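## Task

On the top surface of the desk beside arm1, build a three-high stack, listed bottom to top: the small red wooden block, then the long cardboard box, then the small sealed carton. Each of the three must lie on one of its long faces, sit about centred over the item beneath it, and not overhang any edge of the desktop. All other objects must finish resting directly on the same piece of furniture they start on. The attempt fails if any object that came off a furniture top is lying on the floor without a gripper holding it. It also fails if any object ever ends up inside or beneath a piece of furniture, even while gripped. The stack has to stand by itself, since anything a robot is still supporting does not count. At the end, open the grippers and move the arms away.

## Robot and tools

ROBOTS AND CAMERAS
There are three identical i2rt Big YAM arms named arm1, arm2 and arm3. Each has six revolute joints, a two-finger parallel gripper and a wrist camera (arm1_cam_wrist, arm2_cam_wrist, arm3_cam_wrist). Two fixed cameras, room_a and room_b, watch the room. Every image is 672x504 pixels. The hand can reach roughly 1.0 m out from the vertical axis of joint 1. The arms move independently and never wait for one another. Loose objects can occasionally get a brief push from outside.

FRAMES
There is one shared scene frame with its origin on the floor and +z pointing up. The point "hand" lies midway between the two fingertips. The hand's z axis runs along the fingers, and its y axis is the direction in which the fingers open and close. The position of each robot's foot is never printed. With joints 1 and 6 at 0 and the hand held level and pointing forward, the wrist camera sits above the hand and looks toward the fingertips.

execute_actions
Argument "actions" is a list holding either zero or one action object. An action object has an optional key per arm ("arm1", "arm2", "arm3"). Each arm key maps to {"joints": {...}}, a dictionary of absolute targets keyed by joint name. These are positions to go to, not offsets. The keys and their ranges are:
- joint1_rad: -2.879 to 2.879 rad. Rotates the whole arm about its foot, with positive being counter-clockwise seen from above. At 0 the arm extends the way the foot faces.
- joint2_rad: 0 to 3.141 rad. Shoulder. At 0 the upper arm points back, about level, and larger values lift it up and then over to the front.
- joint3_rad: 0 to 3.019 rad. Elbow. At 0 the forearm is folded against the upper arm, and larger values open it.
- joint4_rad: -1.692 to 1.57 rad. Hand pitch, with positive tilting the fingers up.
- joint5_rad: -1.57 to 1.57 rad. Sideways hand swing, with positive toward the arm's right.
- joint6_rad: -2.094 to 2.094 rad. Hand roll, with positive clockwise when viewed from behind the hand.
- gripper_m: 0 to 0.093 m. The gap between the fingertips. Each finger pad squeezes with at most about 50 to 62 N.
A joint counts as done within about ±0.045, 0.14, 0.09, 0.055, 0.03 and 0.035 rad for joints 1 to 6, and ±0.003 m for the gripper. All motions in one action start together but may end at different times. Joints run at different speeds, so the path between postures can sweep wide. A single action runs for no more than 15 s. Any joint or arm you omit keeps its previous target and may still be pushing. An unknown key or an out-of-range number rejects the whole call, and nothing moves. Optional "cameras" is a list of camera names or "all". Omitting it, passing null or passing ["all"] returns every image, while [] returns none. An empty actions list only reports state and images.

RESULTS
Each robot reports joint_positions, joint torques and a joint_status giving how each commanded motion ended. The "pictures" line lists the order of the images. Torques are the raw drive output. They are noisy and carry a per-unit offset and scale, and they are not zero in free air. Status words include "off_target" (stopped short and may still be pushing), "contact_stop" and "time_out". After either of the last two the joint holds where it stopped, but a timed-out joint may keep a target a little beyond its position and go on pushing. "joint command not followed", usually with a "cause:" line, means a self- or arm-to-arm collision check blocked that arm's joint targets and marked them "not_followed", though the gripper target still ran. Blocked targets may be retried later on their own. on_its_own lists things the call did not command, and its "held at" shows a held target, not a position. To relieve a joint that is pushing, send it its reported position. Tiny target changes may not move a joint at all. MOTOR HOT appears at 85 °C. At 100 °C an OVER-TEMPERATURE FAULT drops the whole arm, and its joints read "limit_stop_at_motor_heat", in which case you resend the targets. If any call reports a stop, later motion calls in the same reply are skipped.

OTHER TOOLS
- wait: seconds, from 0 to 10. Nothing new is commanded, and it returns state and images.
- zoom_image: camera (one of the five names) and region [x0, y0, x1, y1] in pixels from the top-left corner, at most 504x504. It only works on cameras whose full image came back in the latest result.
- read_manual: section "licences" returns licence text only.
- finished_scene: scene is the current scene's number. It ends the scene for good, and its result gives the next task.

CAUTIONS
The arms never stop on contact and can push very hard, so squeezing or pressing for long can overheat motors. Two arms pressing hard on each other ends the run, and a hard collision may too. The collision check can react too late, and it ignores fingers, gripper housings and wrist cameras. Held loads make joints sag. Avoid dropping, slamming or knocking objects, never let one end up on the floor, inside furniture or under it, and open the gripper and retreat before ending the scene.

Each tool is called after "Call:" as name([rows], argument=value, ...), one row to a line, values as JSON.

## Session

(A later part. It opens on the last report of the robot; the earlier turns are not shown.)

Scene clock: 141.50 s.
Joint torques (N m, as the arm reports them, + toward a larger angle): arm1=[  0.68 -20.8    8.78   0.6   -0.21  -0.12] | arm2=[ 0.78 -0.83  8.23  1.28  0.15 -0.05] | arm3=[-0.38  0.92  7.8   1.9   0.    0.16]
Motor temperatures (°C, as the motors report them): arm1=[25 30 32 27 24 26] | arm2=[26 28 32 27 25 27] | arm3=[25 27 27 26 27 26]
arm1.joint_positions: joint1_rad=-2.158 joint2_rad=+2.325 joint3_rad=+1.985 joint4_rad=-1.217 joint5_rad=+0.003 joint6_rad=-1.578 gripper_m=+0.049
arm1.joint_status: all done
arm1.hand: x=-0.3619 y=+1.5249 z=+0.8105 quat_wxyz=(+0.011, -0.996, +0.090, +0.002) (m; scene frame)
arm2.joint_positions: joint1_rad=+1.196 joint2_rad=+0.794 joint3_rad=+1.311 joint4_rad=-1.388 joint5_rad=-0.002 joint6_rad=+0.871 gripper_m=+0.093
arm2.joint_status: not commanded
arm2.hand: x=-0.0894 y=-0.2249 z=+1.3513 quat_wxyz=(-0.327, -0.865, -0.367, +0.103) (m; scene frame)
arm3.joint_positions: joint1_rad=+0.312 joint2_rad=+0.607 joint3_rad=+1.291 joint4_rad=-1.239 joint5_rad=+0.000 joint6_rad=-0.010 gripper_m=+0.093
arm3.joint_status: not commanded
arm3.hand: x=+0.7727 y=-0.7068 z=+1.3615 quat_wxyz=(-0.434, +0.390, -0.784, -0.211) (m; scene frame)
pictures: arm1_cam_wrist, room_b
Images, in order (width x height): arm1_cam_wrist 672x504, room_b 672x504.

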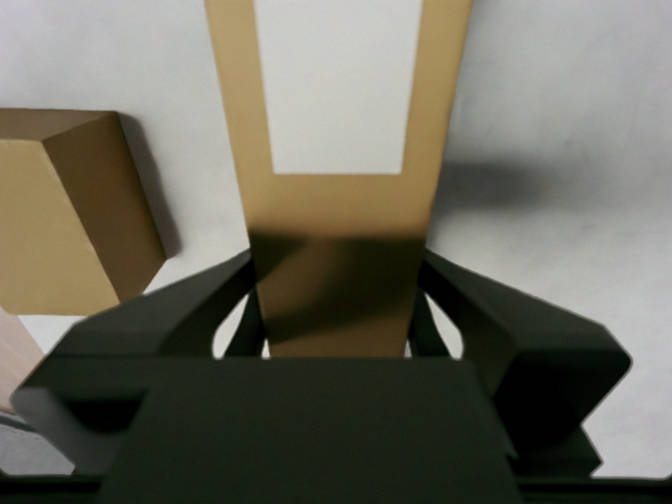

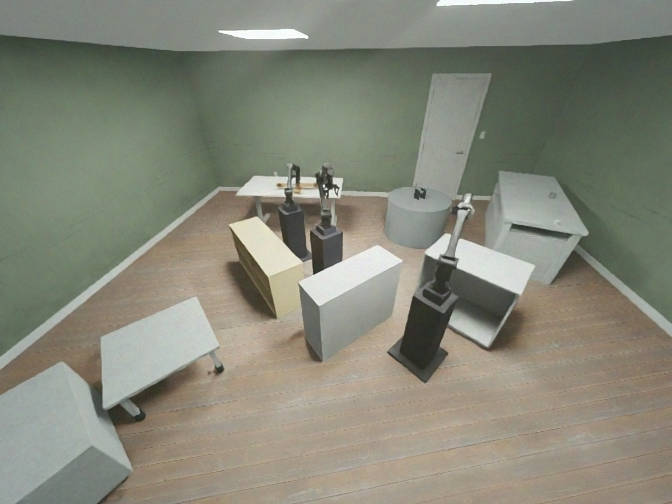

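Call:
execute_actions([
  {"arm1":{"joints":{"gripper_m":0.093}}},
], cameras=["arm1_cam_wrist"])

Call:
execute_actions([
  {"arm1":{"joints":{"joint2_rad":2.1,"joint4_rad":-1.42}}},
], cameras=[])

Call:
execute_actions([
  {"arm1":{"joints":{"joint1_rad":-2.168,"joint2_rad":1.89,"joint3_rad":1.455,"joint4_rad":-1.12}}},
], cameras=["arm1_cam_wrist","room_a"])

Scene clock: 144.87 s.
Joint torques (N m, as the arm reports them, + toward a larger angle): arm1=[  0.61 -20.96   8.78   0.55  -0.21  -0.12] | arm2=[ 0.79 -0.91  8.16  1.15  0.14 -0.03] | arm3=[-0.86  0.84  8.    2.    0.01  0.18]
Motor temperatures (°C, as the motors report them): arm1=[25 30 32 27 24 26] | arm2=[26 27 32 27 25 27] | arm3=[25 27 27 26 27 26]
arm1.joint_positions: joint1_rad=-2.158 joint2_rad=+2.326 joint3_rad=+1.985 joint4_rad=-1.217 joint5_rad=+0.003 joint6_rad=-1.578 gripper_m=+0.093
arm1.joint_status: all done
arm1.hand: x=-0.3620 y=+1.5248 z=+0.8097 quat_wxyz=(+0.011, -0.996, +0.090, +0.002) (m; scene frame)
arm2.joint_positions: joint1_rad=+1.196 joint2_rad=+0.794 joint3_rad=+1.311 joint4_rad=-1.388 joint5_rad=-0.002 joint6_rad=+0.871 gripper_m=+0.093
arm2.joint_status: not commanded
arm2.hand: x=-0.0894 y=-0.2249 z=+1.3513 quat_wxyz=(-0.327, -0.865, -0.367, +0.103) (m; scene frame)
arm3.joint_positions: joint1_rad=+0.312 joint2_rad=+0.607 joint3_rad=+1.291 joint4_rad=-1.239 joint5_rad=+0.000 joint6_rad=-0.010 gripper_m=+0.093
arm3.joint_status: not commanded
arm3.hand: x=+0.7727 y=-0.7068 z=+1.3615 quat_wxyz=(-0.434, +0.390, -0.784, -0.211) (m; scene frame)
pictures: arm1_cam_wrist
Images, in order (width x height): arm1_cam_wrist 672x504.

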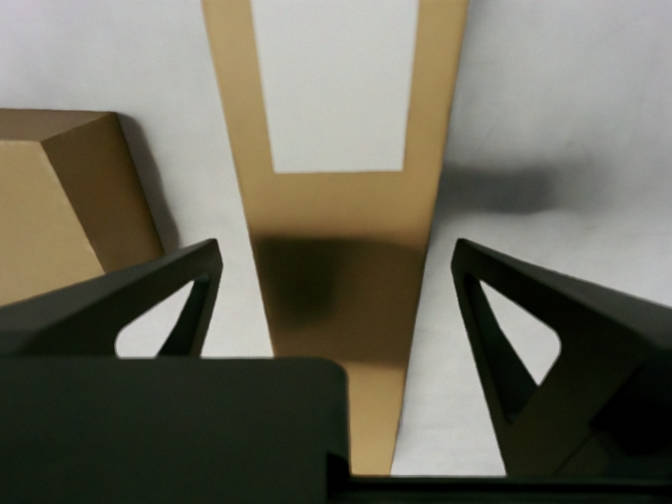

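Scene clock: 146.37 s.
Joint torques (N m, as the arm reports them, + toward a larger angle): arm1=[  0.63 -20.15   9.33  -0.47  -0.2   -0.12] | arm2=[ 0.63 -0.67  8.27  1.23  0.13 -0.05] | arm3=[-0.41  1.02  7.86  1.95  0.02  0.16]
Motor temperatures (°C, as the motors report them): arm1=[25 30 32 27 24 26] | arm2=[26 27 32 27 25 27] | arm3=[25 27 27 26 27 26]
arm1.joint_positions: joint1_rad=-2.158 joint2_rad=+2.101 joint3_rad=+1.985 joint4_rad=-1.409 joint5_rad=+0.003 joint6_rad=-1.578 gripper_m=+0.093
arm1.joint_status: all done
arm1.hand: x=-0.3668 y=+1.4925 z=+0.9569 quat_wxyz=(+0.028, -0.996, +0.090, +0.000) (m; scene frame)
arm2.joint_positions: joint1_rad=+1.196 joint2_rad=+0.794 joint3_rad=+1.311 joint4_rad=-1.388 joint5_rad=-0.002 joint6_rad=+0.871 gripper_m=+0.093
arm2.joint_status: not commanded
arm2.hand: x=-0.0894 y=-0.2249 z=+1.3513 quat_wxyz=(-0.327, -0.865, -0.367, +0.103) (m; scene frame)
arm3.joint_positions: joint1_rad=+0.312 joint2_rad=+0.607 joint3_rad=+1.291 joint4_rad=-1.239 joint5_rad=+0.000 joint6_rad=-0.010 gripper_m=+0.093
arm3.joint_status: not commanded
arm3.hand: x=+0.7727 y=-0.7068 z=+1.3615 quat_wxyz=(-0.434, +0.390, -0.784, -0.211) (m; scene frame)
pictures: none
No camera images: the call's "cameras" was empty. Leave "cameras" out to get every camera's image.

Scene clock: 147.80 s.
Joint torques (N m, as the arm reports them, + toward a larger angle): arm1=[  0.29 -16.95   7.34   0.54  -0.2   -0.12] | arm2=[ 0.48 -0.96  8.27  1.16  0.13 -0.03] | arm3=[-0.3   1.09  7.99  1.94  0.03  0.15]
Motor temperatures (°C, as the motors report them): arm1=[25 30 32 27 24 26] | arm2=[26 27 32 27 25 27] | arm3=[25 27 27 26 27 26]
arm1.joint_positions: joint1_rad=-2.161 joint2_rad=+1.900 joint3_rad=+1.455 joint4_rad=-1.132 joint5_rad=+0.003 joint6_rad=-1.578 gripper_m=+0.093
arm1.joint_status: all done
arm1.hand: x=-0.3861 y=+1.3841 z=+0.8796 quat_wxyz=(+0.002, -0.996, +0.091, +0.003) (m; scene frame)
arm2.joint_positions: joint1_rad=+1.196 joint2_rad=+0.794 joint3_rad=+1.311 joint4_rad=-1.388 joint5_rad=-0.002 joint6_rad=+0.871 gripper_m=+0.093
arm2.joint_status: not commanded
arm2.hand: x=-0.0894 y=-0.2249 z=+1.3513 quat_wxyz=(-0.327, -0.865, -0.367, +0.103) (m; scene frame)
arm3.joint_positions: joint1_rad=+0.312 joint2_rad=+0.607 joint3_rad=+1.291 joint4_rad=-1.239 joint5_rad=+0.000 joint6_rad=-0.010 gripper_m=+0.093
arm3.joint_status: not commanded
arm3.hand: x=+0.7727 y=-0.7068 z=+1.3615 quat_wxyz=(-0.434, +0.390, -0.784, -0.211) (m; scene frame)
pictures: arm1_cam_wrist, room_a
Images, in order (width x height): arm1_cam_wrist 672x504, room_a 672x504.

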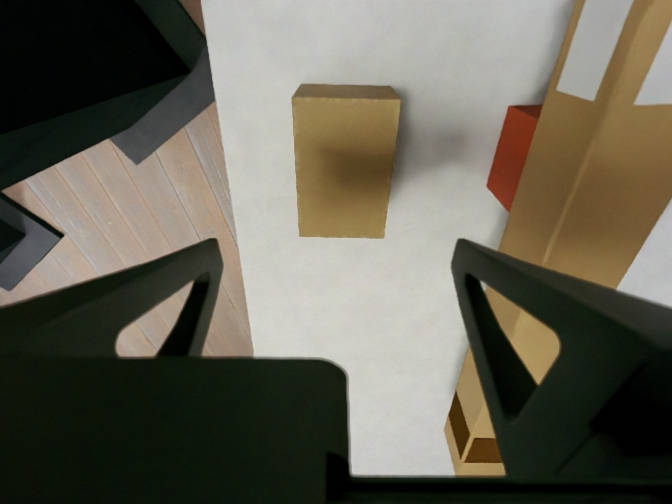

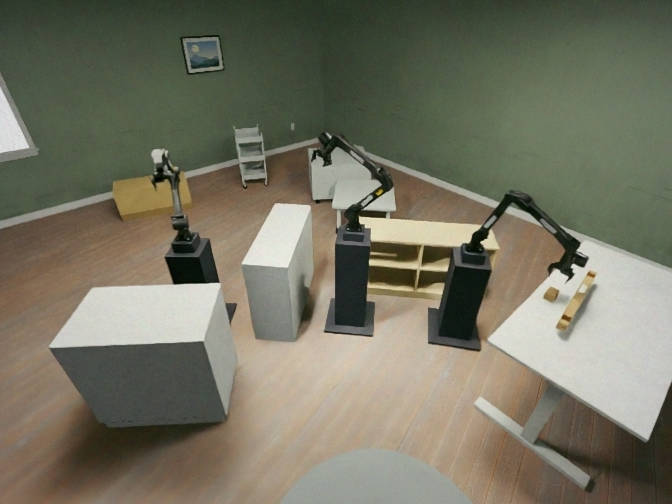

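Call:
execute_actions([
  {"arm1":{"joints":{"joint1_rad":-2.18,"joint2_rad":2.065,"joint3_rad":1.385,"joint4_rad":-0.875}}},
], cameras=["arm1_cam_wrist"])

Call:
execute_actions([
  {"arm1":{"joints":{"gripper_m":0.04}}},
], cameras=[])

Call:
execute_actions([
  {"arm1":{"joints":{"joint2_rad":1.7,"joint3_rad":1.5,"joint4_rad":-1.38}}},
], cameras=[])

Call:
execute_actions([
  {"arm1":{"joints":{"joint1_rad":-2.15,"joint2_rad":2.15,"joint3_rad":2.06,"joint4_rad":-1.43}}},
], cameras=["arm1_cam_wrist"])

Scene clock: 152.73 s.
Joint torques (N m, as the arm reports them, + toward a larger angle): arm1=[  0.48 -17.73   6.5    0.5   -0.2   -0.13] | arm2=[ 0.9  -1.04  8.22  1.2   0.17 -0.04] | arm3=[-0.25  0.91  7.94  1.92  0.03  0.16]
Motor temperatures (°C, as the motors report them): arm1=[25 30 31 27 24 26] | arm2=[26 27 32 27 25 27] | arm3=[25 27 27 26 27 26]
arm1.joint_positions: joint1_rad=-2.175 joint2_rad=+2.071 joint3_rad=+1.382 joint4_rad=-0.887 joint5_rad=+0.003 joint6_rad=-1.578 gripper_m=+0.093
arm1.joint_status: all done
arm1.hand: x=-0.3781 y=+1.3885 z=+0.7641 quat_wxyz=(+0.002, -0.995, +0.099, +0.003) (m; scene frame)
arm2.joint_positions: joint1_rad=+1.196 joint2_rad=+0.794 joint3_rad=+1.311 joint4_rad=-1.388 joint5_rad=-0.002 joint6_rad=+0.871 gripper_m=+0.093
arm2.joint_status: not commanded
arm2.hand: x=-0.0894 y=-0.2249 z=+1.3513 quat_wxyz=(-0.327, -0.865, -0.367, +0.103) (m; scene frame)
arm3.joint_positions: joint1_rad=+0.312 joint2_rad=+0.607 joint3_rad=+1.291 joint4_rad=-1.239 joint5_rad=+0.000 joint6_rad=-0.010 gripper_m=+0.093
arm3.joint_status: not commanded
arm3.hand: x=+0.7727 y=-0.7068 z=+1.3615 quat_wxyz=(-0.434, +0.390, -0.784, -0.211) (m; scene frame)
pictures: arm1_cam_wrist
Images, in order (width x height): arm1_cam_wrist 672x504.

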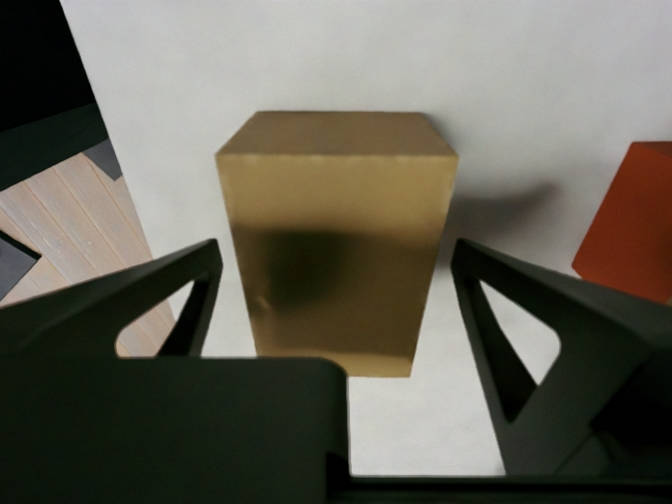

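Scene clock: 153.33 s.
Joint torques (N m, as the arm reports them, + toward a larger angle): arm1=[  0.46 -17.55   6.45   0.48  -0.2   -0.12] | arm2=[ 0.94 -0.9   8.23  1.26  0.14 -0.04] | arm3=[-0.59  0.65  7.86  1.92  0.05  0.16]
Motor temperatures (°C, as the motors report them): arm1=[25 30 31 27 24 26] | arm2=[26 27 32 27 25 27] | arm3=[25 27 27 26 27 26]
arm1.joint_positions: joint1_rad=-2.175 joint2_rad=+2.071 joint3_rad=+1.382 joint4_rad=-0.886 joint5_rad=+0.003 joint6_rad=-1.579 gripper_m=+0.059
arm1.joint_status: gripper_m off_target (ended at +0.059, target +0.040)
arm1.hand: x=-0.3780 y=+1.3887 z=+0.7641 quat_wxyz=(+0.002, -0.995, +0.099, +0.003) (m; scene frame)
arm2.joint_positions: joint1_rad=+1.196 joint2_rad=+0.794 joint3_rad=+1.311 joint4_rad=-1.388 joint5_rad=-0.002 joint6_rad=+0.871 gripper_m=+0.093
arm2.joint_status: not commanded
arm2.hand: x=-0.0894 y=-0.2249 z=+1.3513 quat_wxyz=(-0.327, -0.865, -0.367, +0.103) (m; scene frame)
arm3.joint_positions: joint1_rad=+0.312 joint2_rad=+0.607 joint3_rad=+1.291 joint4_rad=-1.239 joint5_rad=+0.000 joint6_rad=-0.010 gripper_m=+0.093
arm3.joint_status: not commanded
arm3.hand: x=+0.7727 y=-0.7068 z=+1.3615 quat_wxyz=(-0.434, +0.390, -0.784, -0.211) (m; scene frame)
pictures: none
No camera images: the call's "cameras" was empty. Leave "cameras" out to get every camera's image.

Scene clock: 154.87 s.
Joint torques (N m, as the arm reports them, + toward a larger angle): arm1=[  0.43 -14.84   9.72  -0.64  -0.2   -0.12] | arm2=[ 0.4  -0.71  8.13  1.13  0.12 -0.06] | arm3=[-0.5   0.64  7.97  1.93  0.05  0.18]
Motor temperatures (°C, as the motors report them): arm1=[25 30 31 27 24 26] | arm2=[26 27 32 27 25 27] | arm3=[25 27 28 26 27 26]
arm1.joint_positions: joint1_rad=-2.175 joint2_rad=+1.710 joint3_rad=+1.475 joint4_rad=-1.369 joint5_rad=+0.003 joint6_rad=-1.579 gripper_m=+0.059
arm1.joint_status: all done
arm1.hand: x=-0.3872 y=+1.3354 z=+0.9834 quat_wxyz=(-0.013, -0.995, +0.098, +0.004) (m; scene frame)
arm2.joint_positions: joint1_rad=+1.196 joint2_rad=+0.794 joint3_rad=+1.311 joint4_rad=-1.388 joint5_rad=-0.002 joint6_rad=+0.871 gripper_m=+0.093
arm2.joint_status: not commanded
arm2.hand: x=-0.0894 y=-0.2249 z=+1.3513 quat_wxyz=(-0.327, -0.865, -0.367, +0.103) (m; scene frame)
arm3.joint_positions: joint1_rad=+0.312 joint2_rad=+0.607 joint3_rad=+1.291 joint4_rad=-1.239 joint5_rad=+0.000 joint6_rad=-0.010 gripper_m=+0.093
arm3.joint_status: not commanded
arm3.hand: x=+0.7727 y=-0.7068 z=+1.3615 quat_wxyz=(-0.434, +0.390, -0.784, -0.211) (m; scene frame)
pictures: none
No camera images: the call's "cameras" was empty. Leave "cameras" out to get every camera's image.

Scene clock: 156.33 s.
Joint torques (N m, as the arm reports them, + toward a larger angle): arm1=[  0.96 -21.58  12.54  -0.31  -0.19  -0.12] | arm2=[ 0.63 -1.4   8.27  1.15  0.15 -0.03] | arm3=[-0.38  0.92  7.98  1.98  0.    0.17]
Motor temperatures (°C, as the motors report them): arm1=[25 30 32 27 24 26] | arm2=[26 27 32 27 25 27] | arm3=[25 27 28 26 27 26]
arm1.joint_positions: joint1_rad=-2.153 joint2_rad=+2.162 joint3_rad=+2.000 joint4_rad=-1.425 joint5_rad=+0.002 joint6_rad=-1.579 gripper_m=+0.059
arm1.joint_status: all done
arm1.hand: x=-0.3704 y=+1.4932 z=+0.9236 quat_wxyz=(-0.003, -0.996, +0.087, +0.003) (m; scene frame)
arm2.joint_positions: joint1_rad=+1.196 joint2_rad=+0.794 joint3_rad=+1.311 joint4_rad=-1.388 joint5_rad=-0.002 joint6_rad=+0.871 gripper_m=+0.093
arm2.joint_status: not commanded
arm2.hand: x=-0.0894 y=-0.2249 z=+1.3513 quat_wxyz=(-0.327, -0.865, -0.367, +0.103) (m; scene frame)
arm3.joint_positions: joint1_rad=+0.312 joint2_rad=+0.607 joint3_rad=+1.291 joint4_rad=-1.239 joint5_rad=+0.000 joint6_rad=-0.010 gripper_m=+0.093
arm3.joint_status: not commanded
arm3.hand: x=+0.7727 y=-0.7068 z=+1.3615 quat_wxyz=(-0.434, +0.390, -0.784, -0.211) (m; scene frame)
pictures: arm1_cam_wrist
Images, in order (width x height): arm1_cam_wrist 672x504.

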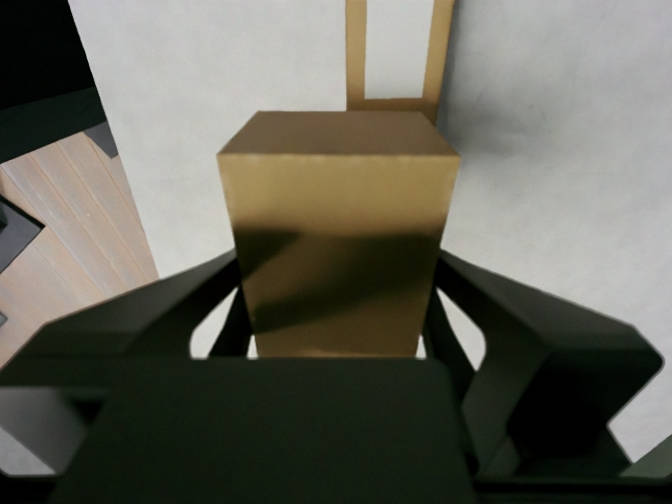

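Call:
execute_actions([
  {"arm1":{"joints":{"joint2_rad":2.25,"joint3_rad":2.1,"joint4_rad":-1.345}}},
], cameras=["arm1_cam_wrist"])

Scene clock: 159.87 s.
Joint torques (N m, as the arm reports them, + toward a larger angle): arm1=[  0.99 -22.53  11.62   0.54  -0.2   -0.12] | arm2=[ 0.84 -0.46  8.23  1.14  0.14 -0.04] | arm3=[-0.46  0.52  8.04  1.98  0.02  0.18]
Motor temperatures (°C, as the motors report them): arm1=[25 30 33 27 24 26] | arm2=[26 27 32 27 25 27] | arm3=[25 27 28 26 27 26]
arm1.joint_positions: joint1_rad=-2.153 joint2_rad=+2.260 joint3_rad=+2.051 joint4_rad=-1.357 joint5_rad=+0.002 joint6_rad=-1.579 gripper_m=+0.059
arm1.joint_status: all done
arm1.hand: x=-0.3658 y=+1.5206 z=+0.8782 quat_wxyz=(+0.007, -0.996, +0.087, +0.002) (m; scene frame)
arm2.joint_positions: joint1_rad=+1.196 joint2_rad=+0.794 joint3_rad=+1.311 joint4_rad=-1.388 joint5_rad=-0.002 joint6_rad=+0.871 gripper_m=+0.093
arm2.joint_status: not commanded
arm2.hand: x=-0.0894 y=-0.2249 z=+1.3513 quat_wxyz=(-0.327, -0.865, -0.367, +0.103) (m; scene frame)
arm3.joint_positions: joint1_rad=+0.312 joint2_rad=+0.607 joint3_rad=+1.291 joint4_rad=-1.239 joint5_rad=+0.000 joint6_rad=-0.010 gripper_m=+0.093
arm3.joint_status: not commanded
arm3.hand: x=+0.7727 y=-0.7068 z=+1.3615 quat_wxyz=(-0.434, +0.390, -0.784, -0.211) (m; scene frame)
pictures: arm1_cam_wrist
Images, in order (width x height): arm1_cam_wrist 672x504.

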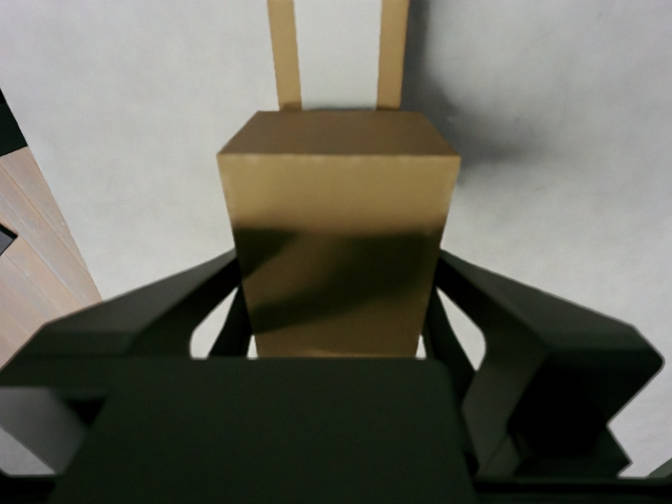

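Call:
execute_actions([
  {"arm1":{"joints":{"joint2_rad":2.3}}},
], cameras=["arm1_cam_wrist"])

Scene clock: 161.47 s.
Joint torques (N m, as the arm reports them, + toward a larger angle): arm1=[  0.99 -20.53  11.22   0.33  -0.19  -0.12] | arm2=[ 0.68 -0.92  8.25  1.09  0.14 -0.01] | arm3=[-0.22  0.97  7.89  1.95  0.03  0.18]
Motor temperatures (°C, as the motors report them): arm1=[25 30 33 27 24 26] | arm2=[26 27 32 27 25 27] | arm3=[25 27 28 26 27 26]
arm1.joint_positions: joint1_rad=-2.153 joint2_rad=+2.284 joint3_rad=+2.056 joint4_rad=-1.353 joint5_rad=+0.002 joint6_rad=-1.579 gripper_m=+0.059
arm1.joint_status: all done
arm1.hand: x=-0.3657 y=+1.5213 z=+0.8642 quat_wxyz=(-0.001, -0.996, +0.087, +0.003) (m; scene frame)
arm2.joint_positions: joint1_rad=+1.196 joint2_rad=+0.794 joint3_rad=+1.311 joint4_rad=-1.388 joint5_rad=-0.002 joint6_rad=+0.871 gripper_m=+0.093
arm2.joint_status: not commanded
arm2.hand: x=-0.0894 y=-0.2249 z=+1.3513 quat_wxyz=(-0.327, -0.865, -0.367, +0.103) (m; scene frame)
arm3.joint_positions: joint1_rad=+0.312 joint2_rad=+0.607 joint3_rad=+1.291 joint4_rad=-1.239 joint5_rad=+0.000 joint6_rad=-0.010 gripper_m=+0.093
arm3.joint_status: not commanded
arm3.hand: x=+0.7727 y=-0.7068 z=+1.3615 quat_wxyz=(-0.434, +0.390, -0.784, -0.211) (m; scene frame)
pictures: arm1_cam_wrist
Images, in order (width x height): arm1_cam_wrist 672x504.

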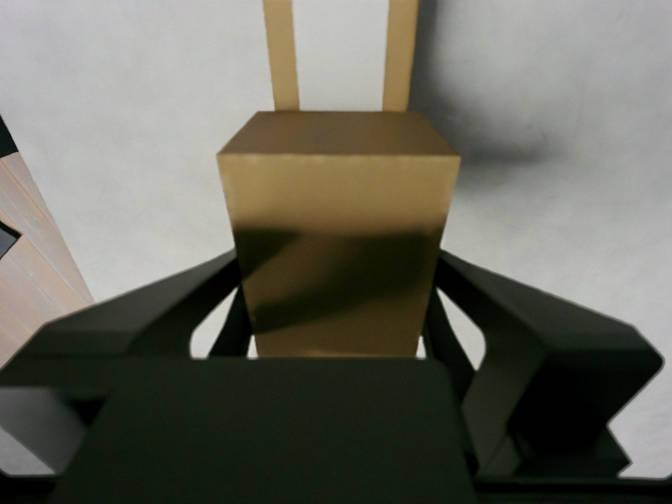

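Call:
execute_actions([
  {"arm1":{"joints":{"gripper_m":0.093}}},
], cameras=[])

Call:
execute_actions([
  {"arm1":{"joints":{"joint2_rad":1.8,"joint4_rad":-1.45}}},
], cameras=["arm1_cam_wrist","room_a"])

Call:
zoom_image(camera="room_a", region=[510, 240, 650, 350])

Scene clock: 163.63 s.
Joint torques (N m, as the arm reports them, + toward a larger angle): arm1=[  1.01 -20.59  11.22   0.33  -0.19  -0.12] | arm2=[ 0.91 -0.93  8.3   1.17  0.12 -0.04] | arm3=[-0.53  0.87  8.01  2.04  0.02  0.17]
Motor temperatures (°C, as the motors report them): arm1=[25 30 33 27 24 26] | arm2=[26 27 32 27 25 27] | arm3=[25 27 28 26 27 26]
arm1.joint_positions: joint1_rad=-2.153 joint2_rad=+2.284 joint3_rad=+2.056 joint4_rad=-1.353 joint5_rad=+0.002 joint6_rad=-1.579 gripper_m=+0.093
arm1.joint_status: all done
arm1.hand: x=-0.3658 y=+1.5213 z=+0.8639 quat_wxyz=(-0.001, -0.996, +0.087, +0.003) (m; scene frame)
arm2.joint_positions: joint1_rad=+1.196 joint2_rad=+0.794 joint3_rad=+1.311 joint4_rad=-1.388 joint5_rad=-0.002 joint6_rad=+0.871 gripper_m=+0.093
arm2.joint_status: not commanded
arm2.hand: x=-0.0894 y=-0.2249 z=+1.3513 quat_wxyz=(-0.327, -0.865, -0.367, +0.103) (m; scene frame)
arm3.joint_positions: joint1_rad=+0.312 joint2_rad=+0.607 joint3_rad=+1.291 joint4_rad=-1.239 joint5_rad=+0.000 joint6_rad=-0.010 gripper_m=+0.093
arm3.joint_status: not commanded
arm3.hand: x=+0.7727 y=-0.7068 z=+1.3615 quat_wxyz=(-0.434, +0.390, -0.784, -0.211) (m; scene frame)
pictures: none
No camera images: the call's "cameras" was empty. Leave "cameras" out to get every camera's image.

Scene clock: 165.57 s.
Joint torques (N m, as the arm reports them, + toward a larger angle): arm1=[  0.95 -16.92   8.84   0.29  -0.18  -0.07] | arm2=[ 0.86 -0.97  8.2   1.07  0.12 -0.03] | arm3=[-0.57  0.96  7.97  2.05  0.01  0.17]
Motor temperatures (°C, as the motors report them): arm1=[25 30 33 27 24 26] | arm2=[26 27 32 27 25 27] | arm3=[25 27 28 26 27 26]
arm1.joint_positions: joint1_rad=-2.153 joint2_rad=+1.807 joint3_rad=+2.096 joint4_rad=-1.439 joint5_rad=+0.002 joint6_rad=-1.579 gripper_m=+0.093
arm1.joint_status: all done
arm1.hand: x=-0.3721 y=+1.4717 z=+1.1904 quat_wxyz=(+0.212, -0.973, +0.086, -0.017) (m; scene frame)
arm2.joint_positions: joint1_rad=+1.196 joint2_rad=+0.794 joint3_rad=+1.311 joint4_rad=-1.388 joint5_rad=-0.002 joint6_rad=+0.871 gripper_m=+0.093
arm2.joint_status: not commanded
arm2.hand: x=-0.0894 y=-0.2249 z=+1.3513 quat_wxyz=(-0.327, -0.865, -0.367, +0.103) (m; scene frame)
arm3.joint_positions: joint1_rad=+0.312 joint2_rad=+0.607 joint3_rad=+1.291 joint4_rad=-1.239 joint5_rad=+0.000 joint6_rad=-0.010 gripper_m=+0.093
arm3.joint_status: not commanded
arm3.hand: x=+0.7727 y=-0.7068 z=+1.3615 quat_wxyz=(-0.434, +0.390, -0.784, -0.211) (m; scene frame)
pictures: arm1_cam_wrist, room_a
Images, in order (width x height): arm1_cam_wrist 672x504, room_a 672x504.

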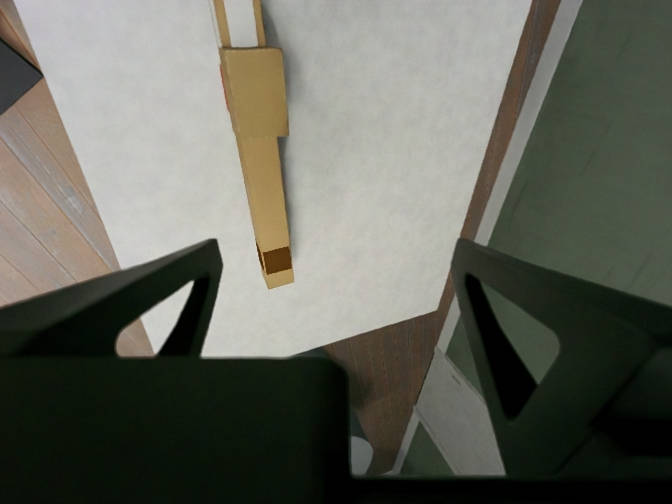

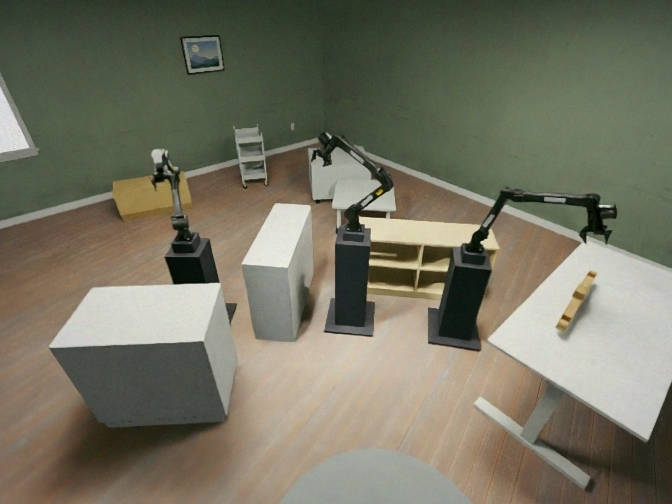

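Region (510, 240, 650, 350) of room_a's 672x504 image, scaled by 3.600, with more detail than that image has; it fills the top 396 rows of this view, and the rest is white.

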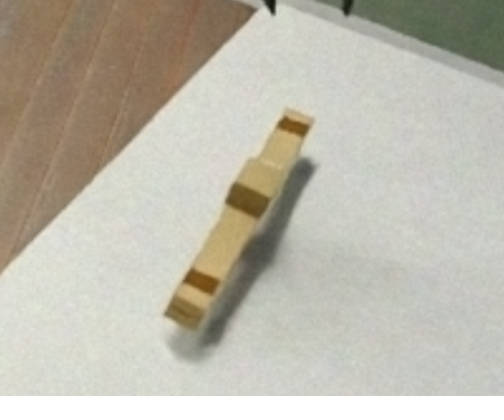

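Call:
finished_scene(scene=1)

The scene is finished: the task was done.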